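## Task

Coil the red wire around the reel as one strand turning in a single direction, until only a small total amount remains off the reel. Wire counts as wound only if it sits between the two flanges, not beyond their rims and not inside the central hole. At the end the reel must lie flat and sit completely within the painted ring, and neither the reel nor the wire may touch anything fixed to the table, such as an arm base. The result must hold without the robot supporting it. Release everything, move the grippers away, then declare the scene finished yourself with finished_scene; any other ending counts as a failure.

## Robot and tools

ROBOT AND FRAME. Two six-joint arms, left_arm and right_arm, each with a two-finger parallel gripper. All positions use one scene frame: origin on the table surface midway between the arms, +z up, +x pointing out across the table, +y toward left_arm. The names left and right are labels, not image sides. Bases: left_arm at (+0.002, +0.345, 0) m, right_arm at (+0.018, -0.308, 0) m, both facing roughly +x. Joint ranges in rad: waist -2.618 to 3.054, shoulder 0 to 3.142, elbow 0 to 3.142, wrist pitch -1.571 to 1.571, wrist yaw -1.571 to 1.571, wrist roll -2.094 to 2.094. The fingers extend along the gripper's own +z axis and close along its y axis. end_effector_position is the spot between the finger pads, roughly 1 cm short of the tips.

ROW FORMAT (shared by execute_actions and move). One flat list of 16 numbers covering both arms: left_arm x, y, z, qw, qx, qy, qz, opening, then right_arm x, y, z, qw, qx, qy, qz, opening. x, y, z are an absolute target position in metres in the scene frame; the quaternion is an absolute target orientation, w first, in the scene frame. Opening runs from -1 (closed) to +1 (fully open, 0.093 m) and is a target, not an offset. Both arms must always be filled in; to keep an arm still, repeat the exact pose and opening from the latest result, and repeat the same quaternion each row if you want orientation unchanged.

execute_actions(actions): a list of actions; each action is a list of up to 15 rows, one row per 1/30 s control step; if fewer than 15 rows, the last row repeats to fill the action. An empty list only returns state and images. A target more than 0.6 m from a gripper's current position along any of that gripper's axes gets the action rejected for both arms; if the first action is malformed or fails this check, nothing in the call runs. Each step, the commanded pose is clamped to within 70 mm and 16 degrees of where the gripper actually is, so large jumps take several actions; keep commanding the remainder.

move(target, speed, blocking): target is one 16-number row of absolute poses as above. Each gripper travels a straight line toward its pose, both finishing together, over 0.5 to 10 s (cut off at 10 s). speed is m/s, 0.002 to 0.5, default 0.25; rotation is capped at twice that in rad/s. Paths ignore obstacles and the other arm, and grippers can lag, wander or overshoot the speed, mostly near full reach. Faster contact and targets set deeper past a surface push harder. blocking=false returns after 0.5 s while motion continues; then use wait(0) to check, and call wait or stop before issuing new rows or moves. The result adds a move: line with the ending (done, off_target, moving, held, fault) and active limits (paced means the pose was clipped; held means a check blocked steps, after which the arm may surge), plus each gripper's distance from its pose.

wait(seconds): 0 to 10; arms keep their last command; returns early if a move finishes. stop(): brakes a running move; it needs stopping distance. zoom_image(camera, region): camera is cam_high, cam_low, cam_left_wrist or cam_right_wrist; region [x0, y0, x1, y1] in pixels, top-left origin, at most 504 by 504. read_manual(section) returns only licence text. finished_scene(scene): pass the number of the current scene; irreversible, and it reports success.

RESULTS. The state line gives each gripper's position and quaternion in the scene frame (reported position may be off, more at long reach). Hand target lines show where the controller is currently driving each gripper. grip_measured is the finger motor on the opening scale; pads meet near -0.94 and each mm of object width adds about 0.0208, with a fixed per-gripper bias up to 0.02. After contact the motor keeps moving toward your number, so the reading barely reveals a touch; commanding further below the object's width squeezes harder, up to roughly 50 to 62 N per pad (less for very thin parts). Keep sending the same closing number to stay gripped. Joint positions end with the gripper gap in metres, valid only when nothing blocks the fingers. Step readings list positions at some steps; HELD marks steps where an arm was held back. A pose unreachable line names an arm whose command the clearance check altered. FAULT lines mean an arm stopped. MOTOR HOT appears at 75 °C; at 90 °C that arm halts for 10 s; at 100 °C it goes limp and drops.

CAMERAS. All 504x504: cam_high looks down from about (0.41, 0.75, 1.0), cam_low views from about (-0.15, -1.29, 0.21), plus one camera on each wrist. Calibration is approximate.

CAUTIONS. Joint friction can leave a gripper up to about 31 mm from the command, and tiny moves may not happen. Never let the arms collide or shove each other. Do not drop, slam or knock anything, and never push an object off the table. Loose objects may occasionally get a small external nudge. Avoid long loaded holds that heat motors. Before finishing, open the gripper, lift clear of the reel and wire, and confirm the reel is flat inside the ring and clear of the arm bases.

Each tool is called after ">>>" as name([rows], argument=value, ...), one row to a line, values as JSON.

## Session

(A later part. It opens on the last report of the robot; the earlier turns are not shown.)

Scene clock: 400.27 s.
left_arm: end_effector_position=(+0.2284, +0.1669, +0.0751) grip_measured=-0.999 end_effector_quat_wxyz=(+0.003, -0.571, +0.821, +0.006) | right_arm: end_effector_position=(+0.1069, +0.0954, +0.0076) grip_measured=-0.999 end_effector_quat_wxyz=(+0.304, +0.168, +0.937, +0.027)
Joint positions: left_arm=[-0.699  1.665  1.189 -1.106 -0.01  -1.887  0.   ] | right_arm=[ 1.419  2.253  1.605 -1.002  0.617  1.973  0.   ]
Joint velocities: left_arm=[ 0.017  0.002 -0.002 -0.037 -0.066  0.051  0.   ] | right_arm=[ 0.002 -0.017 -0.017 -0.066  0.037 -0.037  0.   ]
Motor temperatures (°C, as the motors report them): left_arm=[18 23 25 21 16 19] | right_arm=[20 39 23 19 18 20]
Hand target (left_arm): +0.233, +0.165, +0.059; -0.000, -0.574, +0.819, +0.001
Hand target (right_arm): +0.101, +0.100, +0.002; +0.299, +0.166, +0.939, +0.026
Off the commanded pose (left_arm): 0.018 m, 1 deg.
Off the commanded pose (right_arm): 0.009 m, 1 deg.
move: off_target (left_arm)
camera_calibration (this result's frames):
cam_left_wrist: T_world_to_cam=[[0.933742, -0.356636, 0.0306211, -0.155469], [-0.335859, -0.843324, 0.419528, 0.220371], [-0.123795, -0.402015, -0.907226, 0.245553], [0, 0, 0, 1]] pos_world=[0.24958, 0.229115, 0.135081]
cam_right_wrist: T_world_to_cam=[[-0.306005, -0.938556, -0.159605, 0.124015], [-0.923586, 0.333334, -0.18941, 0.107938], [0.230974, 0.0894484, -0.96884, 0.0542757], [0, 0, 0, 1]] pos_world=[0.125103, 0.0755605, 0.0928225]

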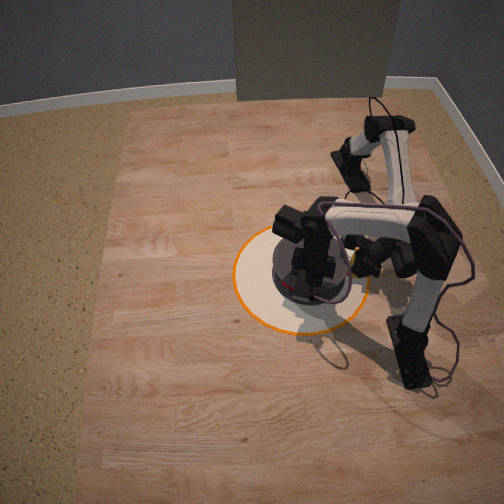

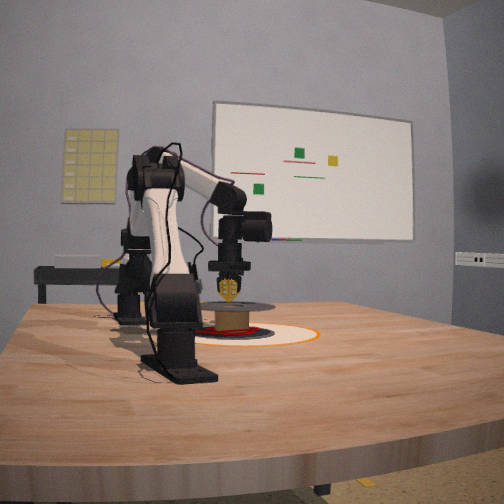

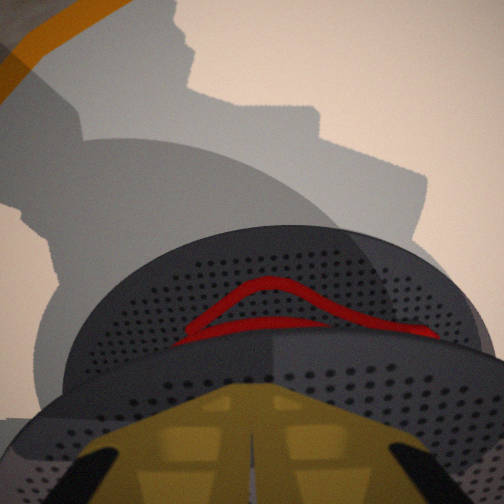

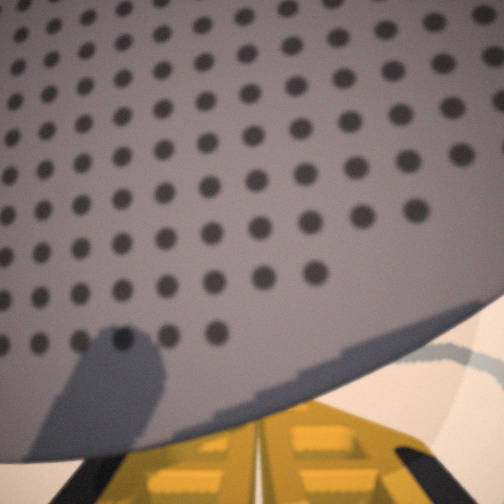

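>>> move(target=[0.234,0.164,0.058,0,-0.5736,0.8192,0,-1,0.055,0.095,0.075,0.2996,0.1656,0.9392,0.0262,-1], speed=0.2)

Scene clock: 402.00 s.
left_arm: end_effector_position=(+0.2284, +0.1669, +0.0751) grip_measured=-0.999 end_effector_quat_wxyz=(+0.003, -0.571, +0.821, +0.006) | right_arm: end_effector_position=(+0.0585, +0.0952, +0.0706) grip_measured=-0.999 end_effector_quat_wxyz=(+0.303, +0.154, +0.940, +0.027)
Joint positions: left_arm=[-0.699  1.665  1.189 -1.106 -0.01  -1.887  0.   ] | right_arm=[ 1.536  2.208  1.79  -1.302  0.603  2.08   0.   ]
Joint velocities: left_arm=[-0.022 -0.012  0.017 -0.022  0.022 -0.022  0.   ] | right_arm=[ 0.002  0.007 -0.007 -0.081 -0.007 -0.066  0.   ]
Motor temperatures (°C, as the motors report them): left_arm=[18 23 25 21 16 19] | right_arm=[20 40 23 19 18 20]
Hand target (left_arm): +0.233, +0.165, +0.059; -0.000, -0.574, +0.819, +0.001
Hand target (right_arm): +0.056, +0.096, +0.075; +0.297, +0.157, +0.941, +0.028
Off the commanded pose (left_arm): 0.018 m, 1 deg.
Off the commanded pose (right_arm): 0.006 m, 1 deg.
joint sent to its limit (right arm) — the command would take joint 6 (wrist roll) past its upper limit, so that joint was sent only as far as its limit.
move: off_target (left_arm)
camera_calibration (this result's frames):
cam_left_wrist: T_world_to_cam=[[0.933742, -0.356636, 0.0306211, -0.155469], [-0.335859, -0.843324, 0.419528, 0.220371], [-0.123795, -0.402015, -0.907226, 0.245553], [0, 0, 0, 1]] pos_world=[0.24958, 0.229115, 0.135081]
cam_right_wrist: T_world_to_cam=[[-0.279578, -0.948306, -0.150171, 0.11781], [-0.933244, 0.305157, -0.189566, 0.0784744], [0.225592, 0.0871479, -0.970316, 0.127141], [0, 0, 0, 1]] pos_world=[0.0774909, 0.0766931, 0.155935]

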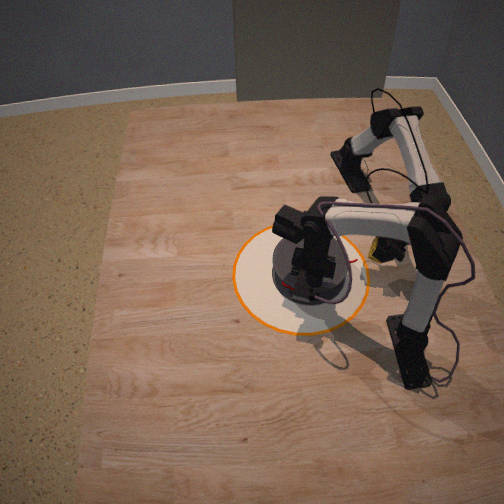

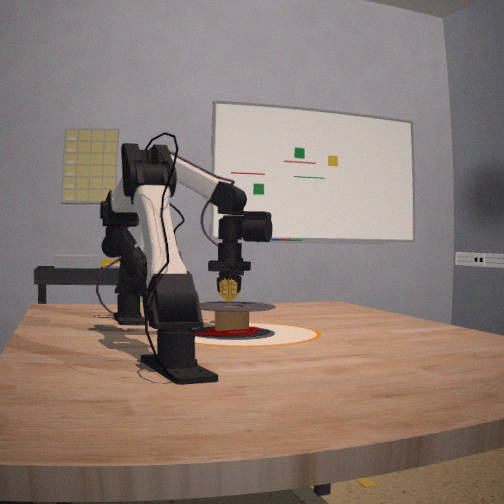

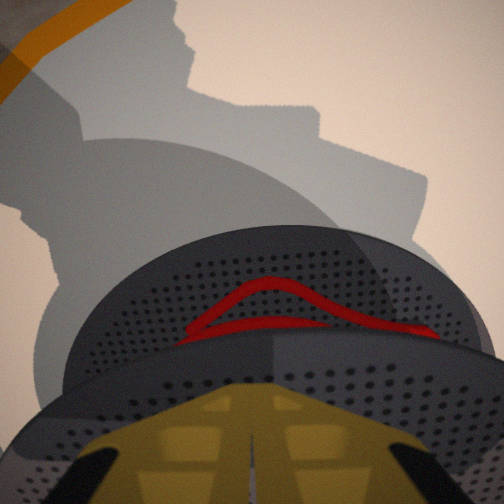

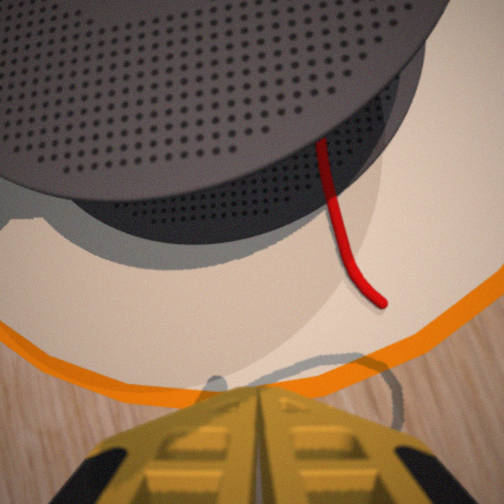

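>>> move(target=[0.17,0.25,0.14,0,-0.4617,0.887,0,-1,0.10,0.0,0.15,0,0.1736,0.9848,0,-1], speed=0.35)

>>> move(target=[0.08,0.20,0.14,0.2418,0.6645,0.6645,0.2418,-1,0.272,0.035,0.11,0,0.1736,0.9848,0,-1], speed=0.35)

Scene clock: 411.50 s.
left_arm: end_effector_position=(+0.1780, +0.2465, +0.1385) grip_measured=-0.999 end_effector_quat_wxyz=(+0.007, -0.461, +0.887, -0.002) | right_arm: end_effector_position=(+0.1006, +0.0084, +0.1525) grip_measured=-0.999 end_effector_quat_wxyz=(-0.000, +0.173, +0.985, +0.013)
Joint positions: left_arm=[-0.545  1.29   1.104 -1.375 -0.009 -1.475  0.   ] | right_arm=[ 1.142  1.758  1.604 -1.391 -0.002  1.664  0.   ]
Joint velocities: left_arm=[-0.022  0.002 -0.002 -0.051  0.022  0.11   0.   ] | right_arm=[ 0.007  0.002  0.002 -0.022  0.066 -0.022  0.   ]
Motor temperatures (°C, as the motors report them): left_arm=[18 24 24 21 16 19] | right_arm=[20 41 23 19 18 20]
Hand target (left_arm): +0.172, +0.250, +0.139; +0.000, -0.462, +0.887, -0.001
Hand target (right_arm): +0.098, +0.002, +0.151; -0.008, +0.172, +0.985, +0.003
Off the commanded pose (left_arm): 0.009 m, 1 deg.
Off the commanded pose (right_arm): 0.009 m, 2 deg.
move: done
camera_calibration (this result's frames):
cam_left_wrist: T_world_to_cam=[[0.811664, -0.582225, 0.0470691, -0.00691601], [-0.544682, -0.725288, 0.421045, 0.251801], [-0.211004, -0.367385, -0.905818, 0.33561], [0, 0, 0, 1]] pos_world=[0.21358, 0.301899, 0.198307]
cam_right_wrist: T_world_to_cam=[[-0.351, -0.935973, -0.0274631, 0.0478811], [-0.860804, 0.31099, 0.402867, 0.0621119], [-0.368532, 0.165047, -0.914846, 0.25531], [0, 0, 0, 1]] pos_world=[0.164362, -0.0166389, 0.209862]

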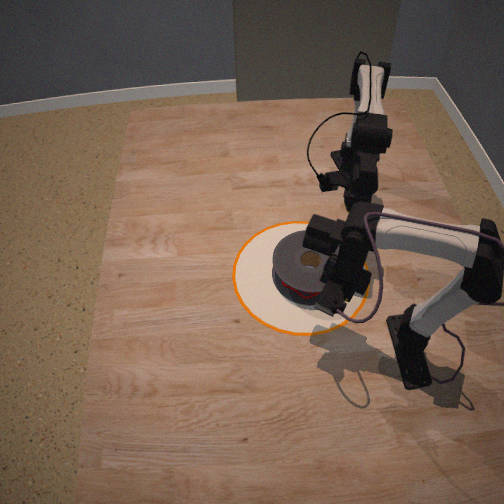

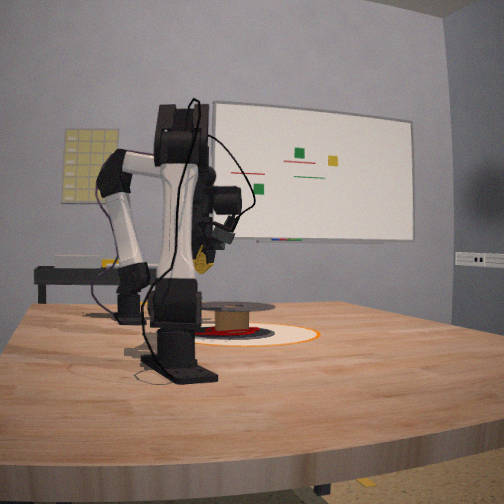

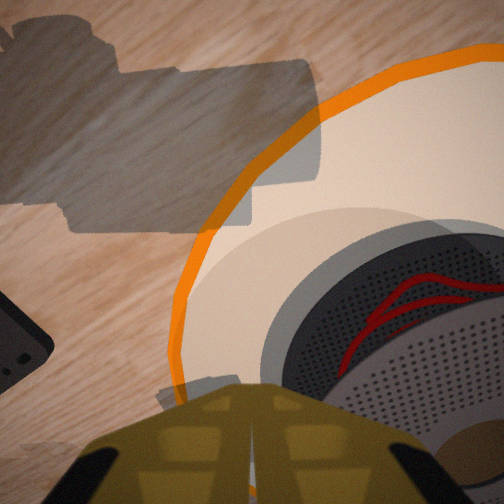

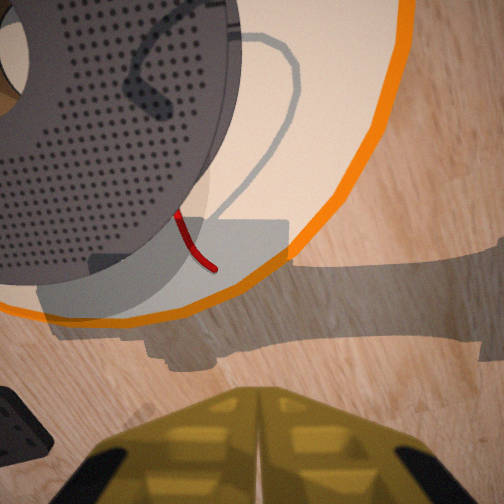

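Scene clock: 415.53 s.
left_arm: end_effector_position=(+0.1556, +0.2268, +0.1369) grip_measured=-0.999 end_effector_quat_wxyz=(+0.076, -0.187, +0.977, +0.067) | right_arm: end_effector_position=(+0.1388, +0.0075, +0.1421) grip_measured=-0.999 end_effector_quat_wxyz=(-0.001, +0.177, +0.984, +0.002)
Joint positions: left_arm=[-0.856  1.29   1.084 -1.4   -0.199 -1.211  0.   ] | right_arm=[ 1.031  1.819  1.638 -1.386 -0.003  1.56   0.   ]
Joint velocities: left_arm=[-0.007 -0.002 -0.007  0.007 -0.007 -0.022  0.   ] | right_arm=[-0.002  0.002  0.002  0.037  0.007 -0.007  0.   ]
Motor temperatures (°C, as the motors report them): left_arm=[18 23 25 20 16 19] | right_arm=[20 41 23 19 17 20]
Hand target (left_arm): +0.156, +0.227, +0.137; +0.076, -0.191, +0.976, +0.067
Hand target (right_arm): +0.138, +0.007, +0.142; -0.001, +0.176, +0.984, +0.002
Off the commanded pose (left_arm): 0.080 m, 112 deg; position and orientation clipped at the last step of the last action.
Off the commanded pose (right_arm): 0.140 m, 0 deg; position clipped at the last step of the last action.
move: held (left_arm, right_arm); limits=paced,held; held on 89 of 121 steps (left_arm, right_arm), including the last (left_arm, right_arm)
pose unreachable (left arm): on one or more control steps of this call, first in action 0 (counted from 0), this arm could not follow its commanded pose, so it was not sent that pose on those steps. On the call's last step it was still not sent that pose. It may still have moved: this result reports where it is.
cause: the commanded pose would bring a part of the arm too close to another arm (this arm's wrist (the part past joint 4) and the other arm's wrist (the part past joint 4)).
pose unreachable (right arm): on one or more control steps of this call, first in action 0 (counted from 0), this arm could not follow its commanded pose, so it was not sent that pose on those steps. On the call's last step it was still not sent that pose. It may still have moved: this result reports where it is.
cause: the commanded pose would bring a part of the arm too close to another arm (this arm's wrist (the part past joint 4) and the other arm's wrist (the part past joint 4)).
camera_calibration (this result's frames):
cam_left_wrist: T_world_to_cam=[[0.362657, -0.929479, -0.0674446, 0.164137], [-0.890652, -0.366986, 0.268442, 0.219508], [-0.274263, -0.0372828, -0.960932, 0.264715], [0, 0, 0, 1]] pos_world=[0.208581, 0.242987, 0.206518]
cam_right_wrist: T_world_to_cam=[[-0.357512, -0.933891, -0.00570769, 0.0580406], [-0.856407, 0.3254, 0.400851, 0.0990409], [-0.372494, 0.148197, -0.916126, 0.260912], [0, 0, 0, 1]] pos_world=[0.202758, -0.0166907, 0.199659]

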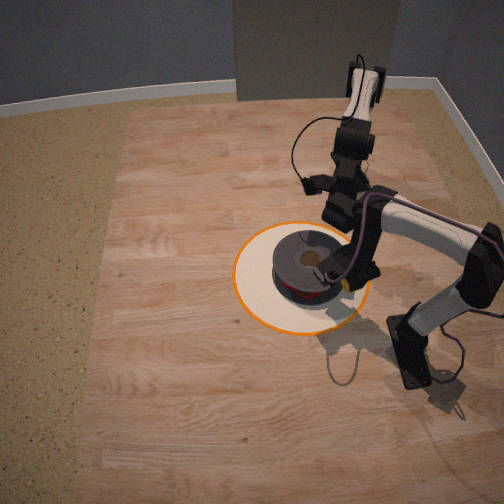

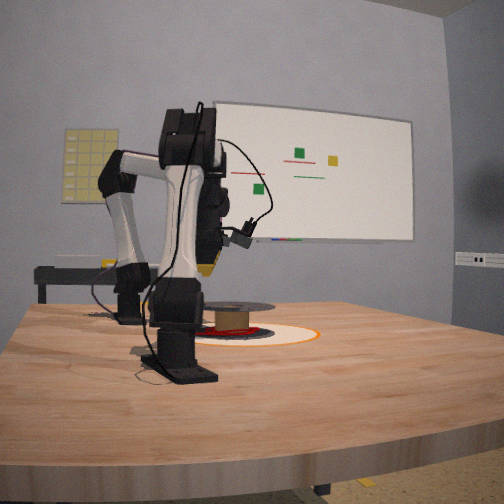

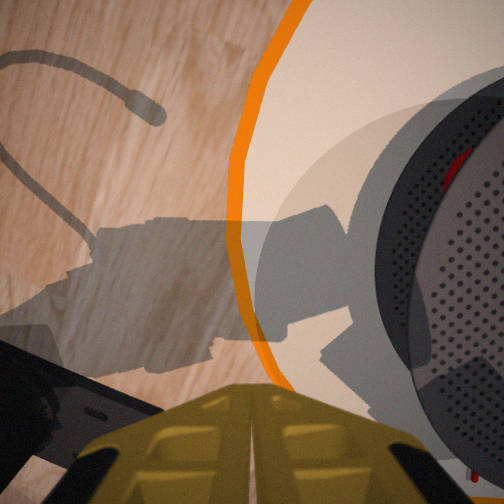

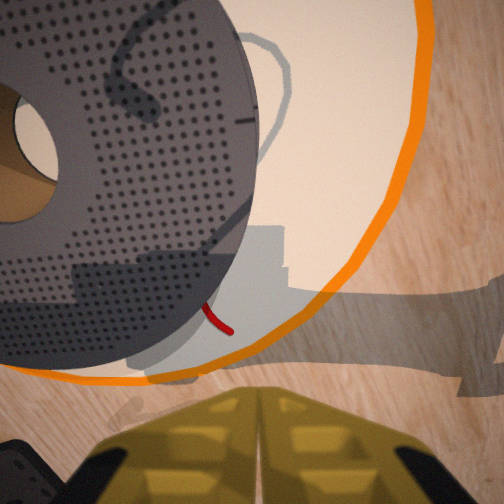

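>>> execute_actions(actions=[])

Scene clock: 417.30 s.
left_arm: end_effector_position=(+0.1556, +0.2268, +0.1369) grip_measured=-0.999 end_effector_quat_wxyz=(+0.076, -0.187, +0.977, +0.067) | right_arm: end_effector_position=(+0.1388, +0.0075, +0.1421) grip_measured=-0.999 end_effector_quat_wxyz=(-0.001, +0.177, +0.984, +0.002)
Joint positions: left_arm=[-0.856  1.29   1.084 -1.4   -0.199 -1.211  0.   ] | right_arm=[ 1.031  1.819  1.638 -1.386 -0.003  1.56   0.   ]
Joint velocities: left_arm=[-0.027  0.002  0.012 -0.037 -0.051 -0.051  0.   ] | right_arm=[-0.002  0.002  0.007  0.007 -0.037 -0.125  0.   ]
Motor temperatures (°C, as the motors report them): left_arm=[18 23 25 20 16 19] | right_arm=[20 40 23 19 17 20]
Hand target (left_arm): +0.156, +0.227, +0.137; +0.076, -0.191, +0.976, +0.067
Hand target (right_arm): +0.138, +0.007, +0.142; -0.001, +0.176, +0.984, +0.002
Off the commanded pose (left_arm): 0.080 m, 112 deg; position and orientation clipped at the last step of the last action.
Off the commanded pose (right_arm): 0.140 m, 0 deg; position clipped at the last step of the last action.
previous command not reached (left arm): its pose would have brought a part of the arm too close to another arm.
previous command not reached (right arm): its pose would have brought a part of the arm too close to another arm.
camera_calibration (this result's frames):
cam_left_wrist: T_world_to_cam=[[0.362657, -0.929479, -0.0674446, 0.164137], [-0.890652, -0.366986, 0.268442, 0.219508], [-0.274263, -0.0372828, -0.960932, 0.264715], [0, 0, 0, 1]] pos_world=[0.208581, 0.242987, 0.206518]
cam_right_wrist: T_world_to_cam=[[-0.357512, -0.933891, -0.00570769, 0.0580406], [-0.856407, 0.3254, 0.400851, 0.0990409], [-0.372494, 0.148197, -0.916126, 0.260912], [0, 0, 0, 1]] pos_world=[0.202758, -0.0166907, 0.199659]

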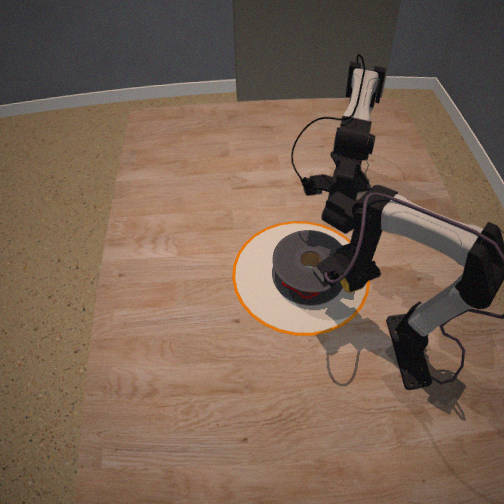

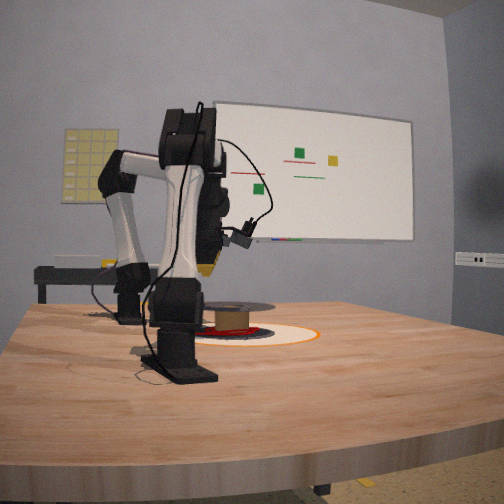

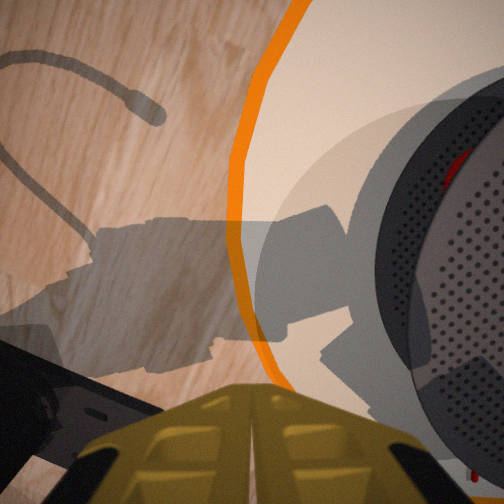

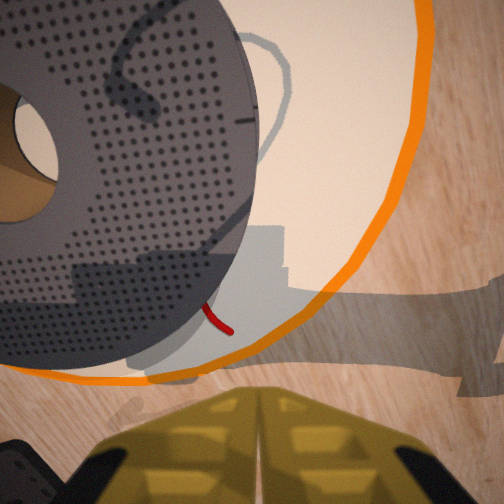

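>>> move(target=[0.10,0.27,0.15,0,-0.187,0.982,0,-1,0.1388,0.0075,0.1421,0,0.177,0.984,0,-1], speed=0.2)

>>> move(target=[0.10,0.27,0.15,0,-0.187,0.982,0,-1,0.272,0.035,0.11,0,0.1736,0.9848,0,-1], speed=0.2)

>>> move(target=[0.10,0.27,0.15,0,-0.187,0.982,0,-1,0.272,0.035,0.052,0,0.1736,0.9848,0,-1], speed=0.06)

Scene clock: 420.70 s.
left_arm: end_effector_position=(+0.1077, +0.2662, +0.1515) grip_measured=-0.999 end_effector_quat_wxyz=(+0.010, -0.187, +0.982, -0.001) | right_arm: end_effector_position=(+0.1388, +0.0075, +0.1421) grip_measured=-0.999 end_effector_quat_wxyz=(-0.001, +0.177, +0.984, +0.002)
Joint positions: left_arm=[-0.683  1.02   1.001 -1.538 -0.013 -1.031  0.   ] | right_arm=[ 1.031  1.819  1.638 -1.386 -0.003  1.56   0.   ]
Joint velocities: left_arm=[-0.007 -0.002  0.022  0.066 -0.051  0.007  0.   ] | right_arm=[ 0.002  0.002 -0.007  0.037 -0.037  0.051  0.   ]
Motor temperatures (°C, as the motors report them): left_arm=[18 23 25 20 16 19] | right_arm=[20 40 23 19 17 20]
Hand target (left_arm): +0.101, +0.270, +0.150; +0.000, -0.187, +0.982, -0.001
Hand target (right_arm): +0.139, +0.007, +0.142; +0.000, +0.177, +0.984, +0.000
Off the commanded pose (left_arm): 0.009 m, 1 deg.
Off the commanded pose (right_arm): 0.000 m, 0 deg.
move: done
camera_calibration (this result's frames):
cam_left_wrist: T_world_to_cam=[[0.357338, -0.932973, 0.0432572, 0.203913], [-0.856257, -0.308754, 0.414118, 0.146096], [-0.373005, -0.18502, -0.909195, 0.30922], [0, 0, 0, 1]] pos_world=[0.167571, 0.292565, 0.21182]
cam_right_wrist: T_world_to_cam=[[-0.357512, -0.933891, -0.00570769, 0.0580406], [-0.856407, 0.3254, 0.400851, 0.0990409], [-0.372494, 0.148197, -0.916126, 0.260912], [0, 0, 0, 1]] pos_world=[0.202758, -0.0166907, 0.199659]

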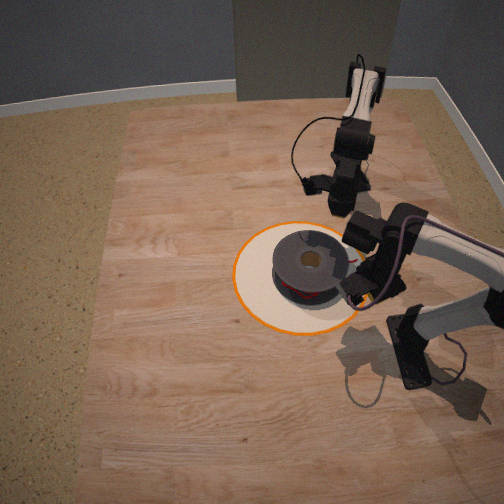

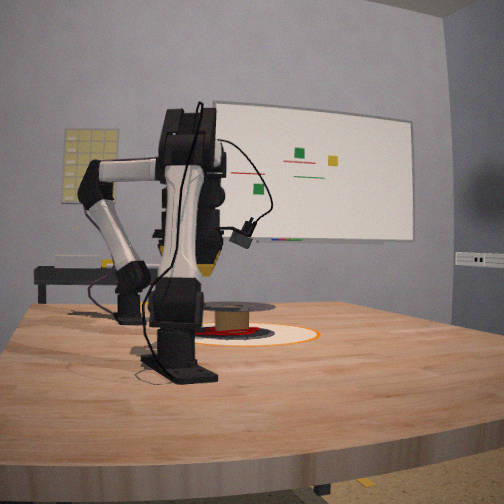

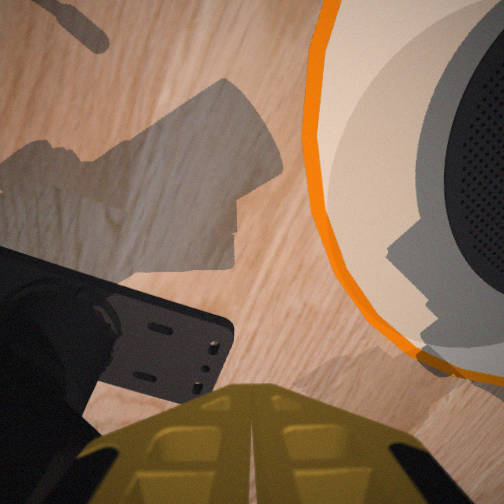

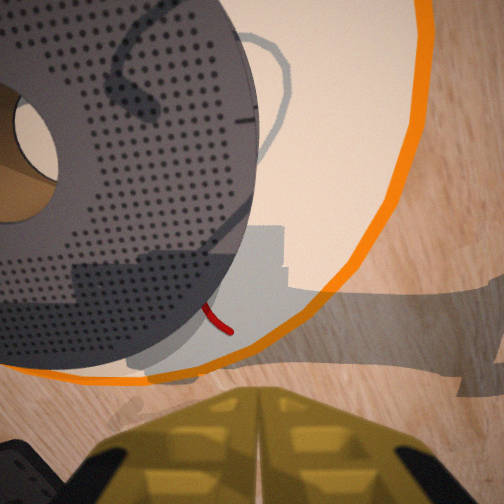

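Scene clock: 421.93 s.
left_arm: end_effector_position=(+0.1069, +0.2667, +0.1515) grip_measured=-0.999 end_effector_quat_wxyz=(+0.008, -0.186, +0.982, -0.000) | right_arm: end_effector_position=(+0.2711, +0.0351, +0.1084) grip_measured=-0.999 end_effector_quat_wxyz=(+0.001, +0.176, +0.984, +0.006)
Joint positions: left_arm=[-0.683  1.02   1.001 -1.542 -0.012 -1.03   0.   ] | right_arm=[ 0.761  2.184  2.029 -1.404 -0.003  1.289  0.   ]
Joint velocities: left_arm=[-0.007 -0.037 -0.007 -0.051  0.066  0.051  0.   ] | right_arm=[-0.017  0.007 -0.012 -0.095 -0.022 -0.066  0.   ]
Motor temperatures (°C, as the motors report them): left_arm=[18 23 25 20 16 19] | right_arm=[20 40 24 19 17 20]
Hand target (left_arm): +0.100, +0.270, +0.150; +0.000, -0.187, +0.982, +0.000
Hand target (right_arm): +0.271, +0.036, +0.108; -0.004, +0.174, +0.985, +0.003
Off the commanded pose (left_arm): 0.008 m, 1 deg.
Off the commanded pose (right_arm): 0.002 m, 1 deg.
move: done
camera_calibration (this result's frames):
cam_left_wrist: T_world_to_cam=[[0.357119, -0.933185, 0.0403991, 0.205147], [-0.854929, -0.309137, 0.416571, 0.145138], [-0.376249, -0.183304, -0.908205, 0.30873], [0, 0, 0, 1]] pos_world=[0.16698, 0.292899, 0.211643]
cam_right_wrist: T_world_to_cam=[[-0.356756, -0.93411, -0.0128393, 0.13145], [-0.85884, 0.322539, 0.397947, 0.217973], [-0.367585, 0.152997, -0.917318, 0.273861], [0, 0, 0, 1]] pos_world=[0.334767, 0.0105839, 0.166164]

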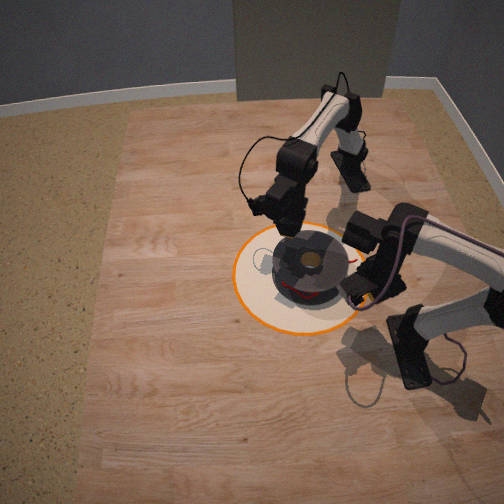

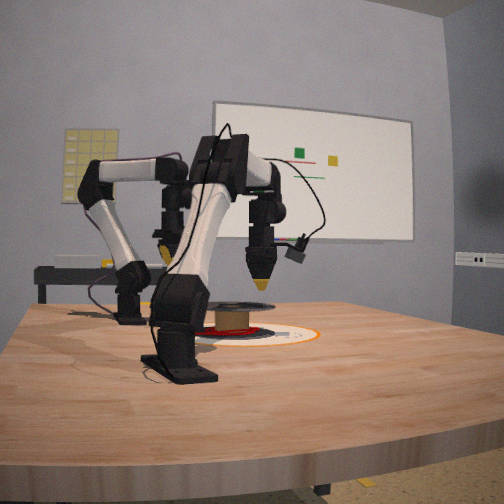

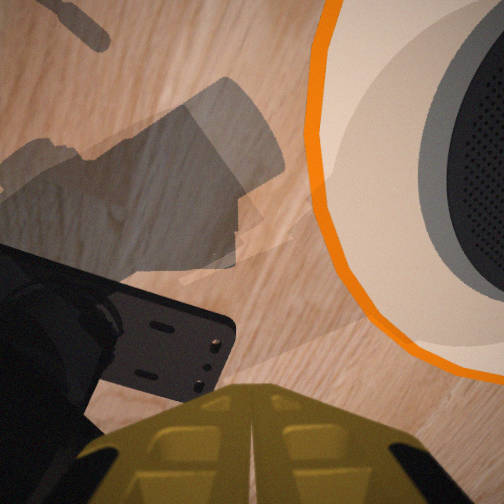

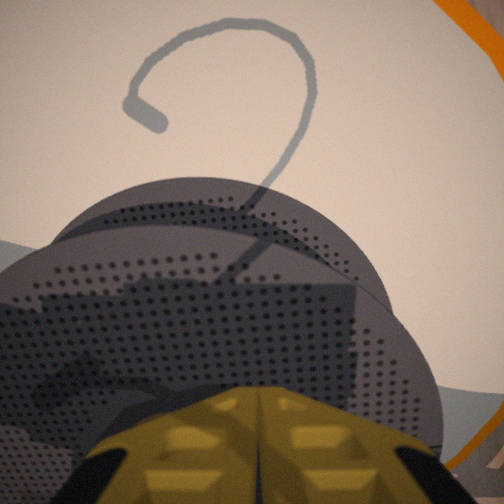

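Scene clock: 423.10 s.
left_arm: end_effector_position=(+0.1069, +0.2667, +0.1515) grip_measured=-0.999 end_effector_quat_wxyz=(+0.008, -0.186, +0.982, -0.000) | right_arm: end_effector_position=(+0.2701, +0.0338, +0.0692) grip_measured=-0.999 end_effector_quat_wxyz=(-0.000, +0.176, +0.984, +0.002)
Joint positions: left_arm=[-0.683  1.02   1.001 -1.542 -0.012 -1.03   0.   ] | right_arm=[ 0.761  2.183  1.872 -1.255 -0.003  1.288  0.   ]
Joint velocities: left_arm=[-0.007  0.002  0.002 -0.051  0.007 -0.037  0.   ] | right_arm=[-0.002 -0.007  0.007  0.037  0.022 -0.022  0.   ]
Motor temperatures (°C, as the motors report them): left_arm=[18 23 25 20 16 19] | right_arm=[20 40 23 19 17 20]
Hand target (left_arm): +0.100, +0.270, +0.150; +0.000, -0.187, +0.982, +0.000
Hand target (right_arm): +0.271, +0.034, +0.052; -0.000, +0.174, +0.985, -0.001
Off the commanded pose (left_arm): 0.008 m, 1 deg.
Off the commanded pose (right_arm): 0.017 m, 0 deg.
move: off_target (right_arm)
camera_calibration (this result's frames):
cam_left_wrist: T_world_to_cam=[[0.357119, -0.933185, 0.0403991, 0.205147], [-0.854929, -0.309137, 0.416571, 0.145138], [-0.376249, -0.183304, -0.908205, 0.30873], [0, 0, 0, 1]] pos_world=[0.16698, 0.292899, 0.211643]
cam_right_wrist: T_world_to_cam=[[-0.355726, -0.934572, -0.00585781, 0.128613], [-0.857497, 0.323884, 0.399748, 0.232631], [-0.371696, 0.147224, -0.916606, 0.23899], [0, 0, 0, 1]] pos_world=[0.334063, 0.00966737, 0.126819]

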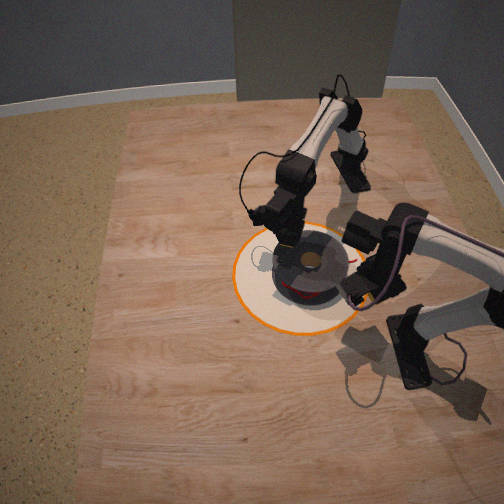

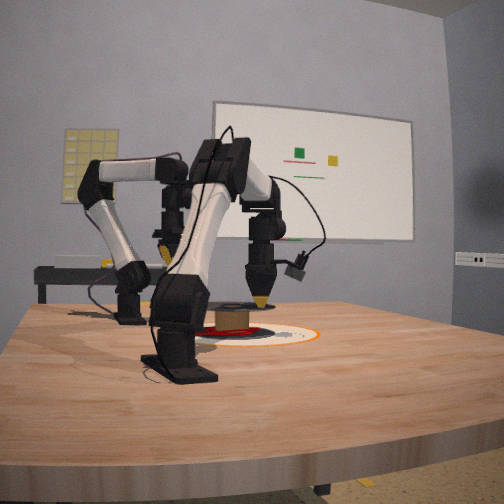

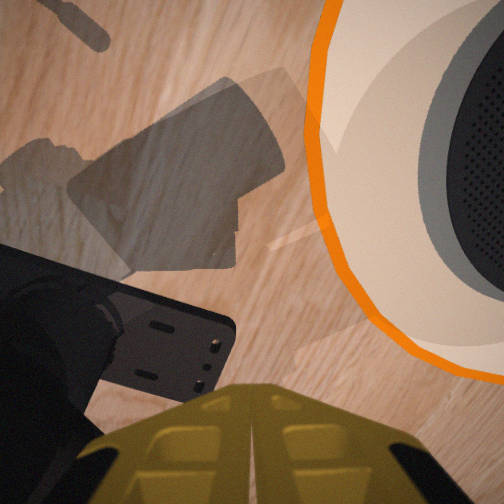

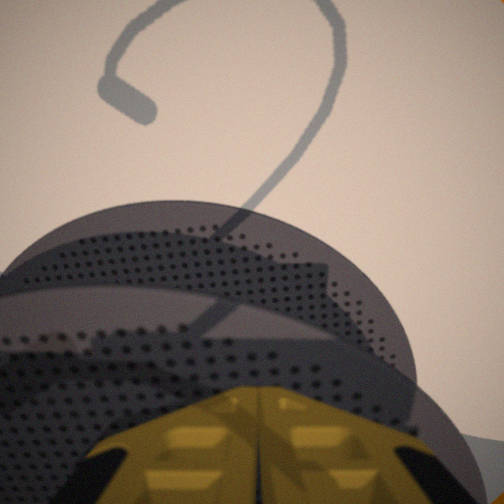

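>>> move(target=[0.075,0.03,0.12,0.1632,0.4484,0.8258,0.3006,-1,0.272,0.035,0.052,0,0.1736,0.9848,0,-1], speed=0.2)

Scene clock: 428.00 s.
left_arm: end_effector_position=(+0.0734, +0.0367, +0.1206) grip_measured=-0.999 end_effector_quat_wxyz=(+0.178, +0.457, +0.834, +0.254) | right_arm: end_effector_position=(+0.2702, +0.0338, +0.0696) grip_measured=-0.999 end_effector_quat_wxyz=(+0.000, +0.176, +0.984, +0.003)
Joint positions: left_arm=[-1.649  1.986  1.632 -1.558 -0.541 -0.714  0.   ] | right_arm=[ 0.761  2.182  1.872 -1.255 -0.003  1.288  0.   ]
Joint velocities: left_arm=[-0.012 -0.007 -0.007  0.022 -0.022  0.022  0.   ] | right_arm=[-0.007 -0.002  0.012 -0.095  0.007  0.037  0.   ]
Motor temperatures (°C, as the motors report them): left_arm=[18 23 25 20 16 19] | right_arm=[20 41 23 19 17 20]
Hand target (left_arm): +0.073, +0.034, +0.121; +0.182, +0.464, +0.827, +0.261
Hand target (right_arm): +0.271, +0.034, +0.052; -0.000, +0.174, +0.985, -0.001
Off the commanded pose (left_arm): 0.007 m, 6 deg.
Off the commanded pose (right_arm): 0.018 m, 0 deg.
joint sent to its limit (left arm) — the command would take joint 4 (wrist pitch) past its lower limit, so that joint was sent only as far as its limit.
move: off_target (left_arm, right_arm)
camera_calibration (this result's frames):
cam_left_wrist: T_world_to_cam=[[-0.695851, -0.454784, -0.555844, 0.135402], [-0.67932, 0.667948, 0.303923, 0.0231282], [0.233056, 0.589081, -0.773737, 0.136642], [0, 0, 0, 1]] pos_world=[0.078086, -0.0343628, 0.173958]
cam_right_wrist: T_world_to_cam=[[-0.355366, -0.934701, -0.00696046, 0.128648], [-0.857893, 0.323189, 0.399461, 0.232609], [-0.371128, 0.147926, -0.916724, 0.23925], [0, 0, 0, 1]] pos_world=[0.334063, 0.00967928, 0.127304]

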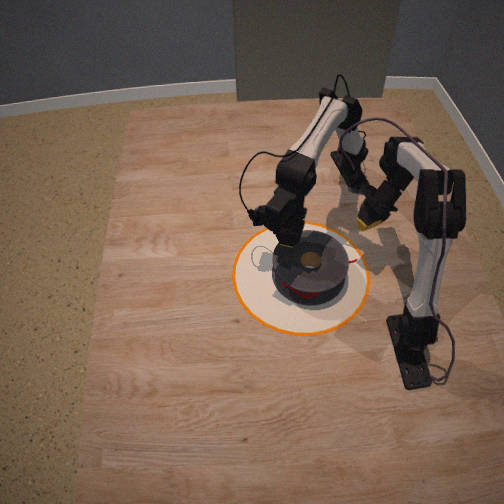

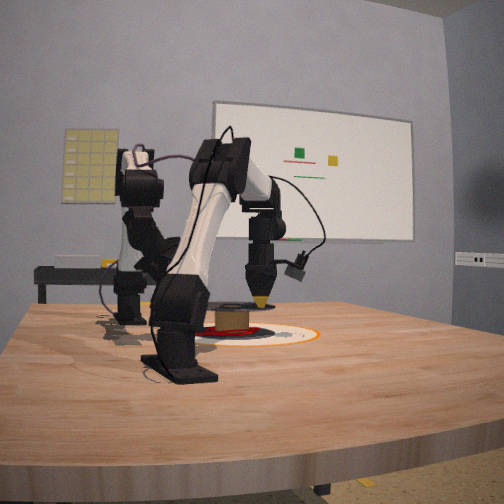

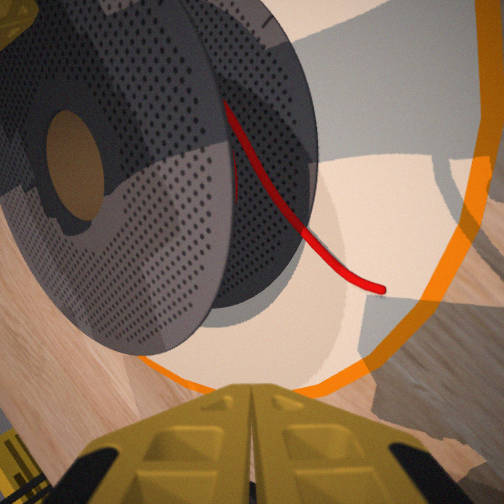

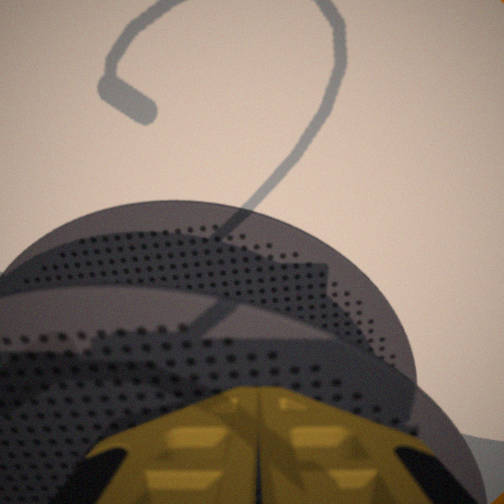

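>>> move(target=[0.092,0.008,0.02,0.1632,0.4484,0.8258,0.3006,-1,0.272,0.035,0.052,0,0.1736,0.9848,0,-1], speed=0.15)

>>> move(target=[0.124,0.028,-0.002,0.1632,0.4484,0.8258,0.3006,-1,0.272,0.035,0.052,0,0.1736,0.9848,0,-1], speed=0.08)

Scene clock: 429.73 s.
left_arm: end_effector_position=(+0.0873, +0.0150, +0.0208) grip_measured=-0.999 end_effector_quat_wxyz=(+0.153, +0.451, +0.823, +0.309) | right_arm: end_effector_position=(+0.2702, +0.0338, +0.0696) grip_measured=-0.999 end_effector_quat_wxyz=(+0.000, +0.175, +0.984, +0.003)
Joint positions: left_arm=[-1.609  2.281  1.642 -1.389 -0.555 -0.712  0.   ] | right_arm=[ 0.761  2.182  1.872 -1.255 -0.003  1.287  0.   ]
Joint velocities: left_arm=[-0.012 -0.007 -0.002 -0.007 -0.007 -0.007  0.   ] | right_arm=[-0.002  0.007 -0.007 -0.022  0.007 -0.022  0.   ]
Motor temperatures (°C, as the motors report them): left_arm=[18 23 25 20 16 19] | right_arm=[20 41 23 19 17 20]
Hand target (left_arm): +0.091, +0.008, +0.021; +0.163, +0.448, +0.826, +0.301
Hand target (right_arm): +0.271, +0.034, +0.052; -0.000, +0.173, +0.985, -0.001
Off the commanded pose (left_arm): 0.008 m, 2 deg.
Off the commanded pose (right_arm): 0.018 m, 0 deg.
move: off_target (right_arm)
camera_calibration (this result's frames):
cam_left_wrist: T_world_to_cam=[[-0.672548, -0.408153, -0.617325, 0.0782457], [-0.705287, 0.606167, 0.367603, 0.079284], [0.224164, 0.682622, -0.695542, 0.066635], [0, 0, 0, 1]] pos_world=[0.0936048, -0.0616096, 0.0655054]
cam_right_wrist: T_world_to_cam=[[-0.355009, -0.934837, -0.00696086, 0.128556], [-0.858017, 0.322862, 0.399459, 0.232654], [-0.371182, 0.147784, -0.916725, 0.23927], [0, 0, 0, 1]] pos_world=[0.334072, 0.00970369, 0.127304]

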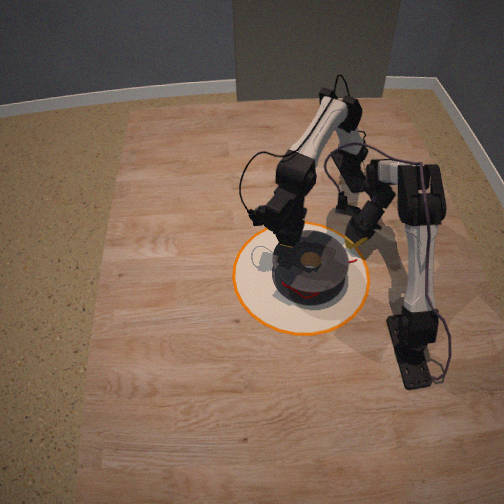

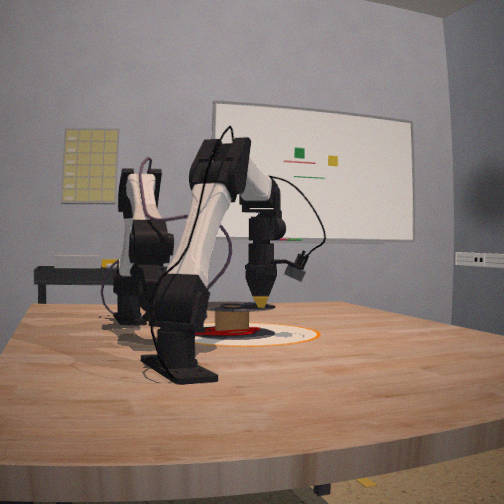

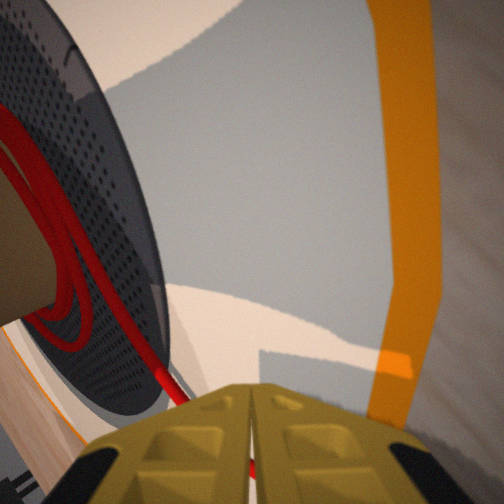

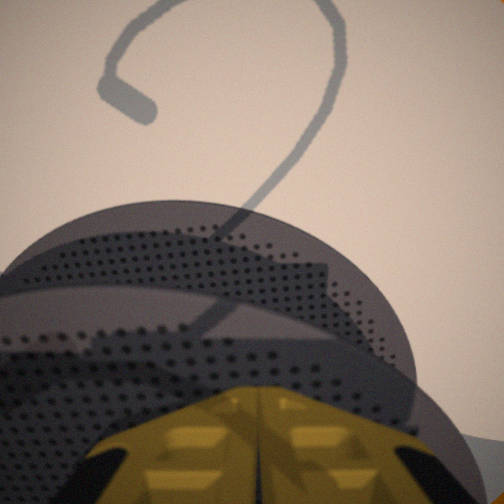

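Scene clock: 430.67 s.
left_arm: end_effector_position=(+0.1124, +0.0286, +0.0107) grip_measured=-0.999 end_effector_quat_wxyz=(+0.154, +0.459, +0.818, +0.309) | right_arm: end_effector_position=(+0.2702, +0.0338, +0.0696) grip_measured=-0.999 end_effector_quat_wxyz=(+0.000, +0.175, +0.984, +0.003)
Joint positions: left_arm=[-1.546  2.237  1.525 -1.275 -0.589 -0.623  0.   ] | right_arm=[ 0.761  2.182  1.872 -1.255 -0.003  1.287  0.   ]
Joint velocities: left_arm=[ 0.002  0.012  0.007 -0.022  0.022  0.022  0.   ] | right_arm=[-0.012  0.017 -0.007  0.022  0.022 -0.037  0.   ]
Motor temperatures (°C, as the motors report them): left_arm=[18 24 25 20 16 19] | right_arm=[20 41 23 19 17 20]
Hand target (left_arm): +0.124, +0.028, -0.001; +0.163, +0.448, +0.826, +0.301
Hand target (right_arm): +0.271, +0.034, +0.052; -0.000, +0.174, +0.985, -0.001
Off the commanded pose (left_arm): 0.017 m, 2 deg.
Off the commanded pose (right_arm): 0.018 m, 0 deg.
move: off_target (left_arm, right_arm)
camera_calibration (this result's frames):
cam_left_wrist: T_world_to_cam=[[-0.680418, -0.39243, -0.618894, 0.0948748], [-0.69388, 0.616649, 0.371852, 0.0908086], [0.235714, 0.682453, -0.691879, 0.0434358], [0, 0, 0, 1]] pos_world=[0.117326, -0.0484082, 0.0550024]
cam_right_wrist: T_world_to_cam=[[-0.355009, -0.934837, -0.00696086, 0.128556], [-0.858017, 0.322862, 0.399459, 0.232654], [-0.371182, 0.147784, -0.916725, 0.23927], [0, 0, 0, 1]] pos_world=[0.334072, 0.00970369, 0.127304]

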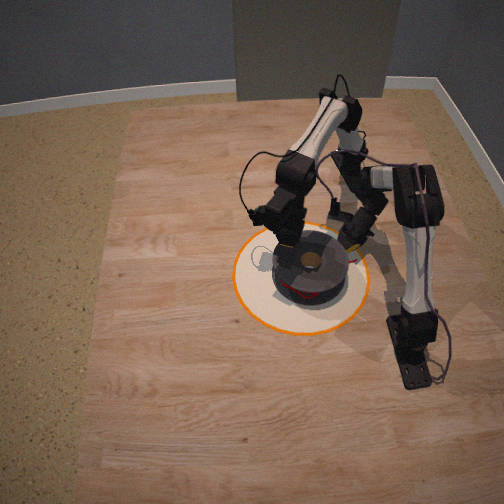

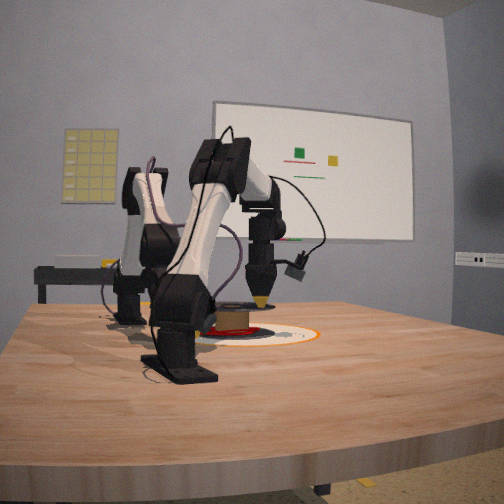

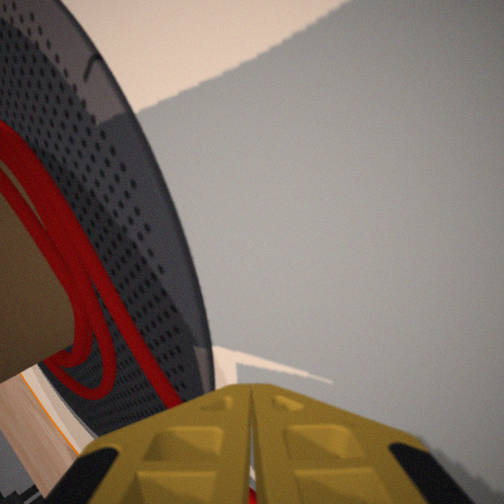

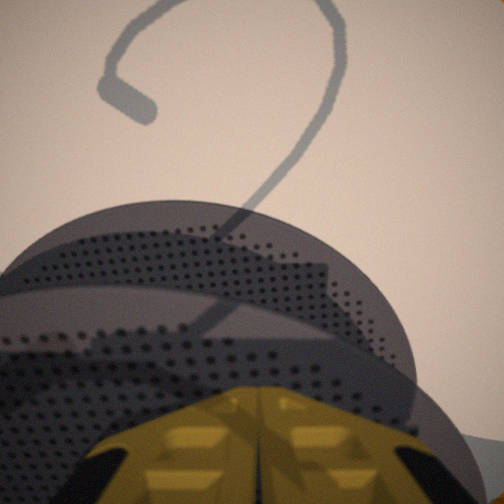

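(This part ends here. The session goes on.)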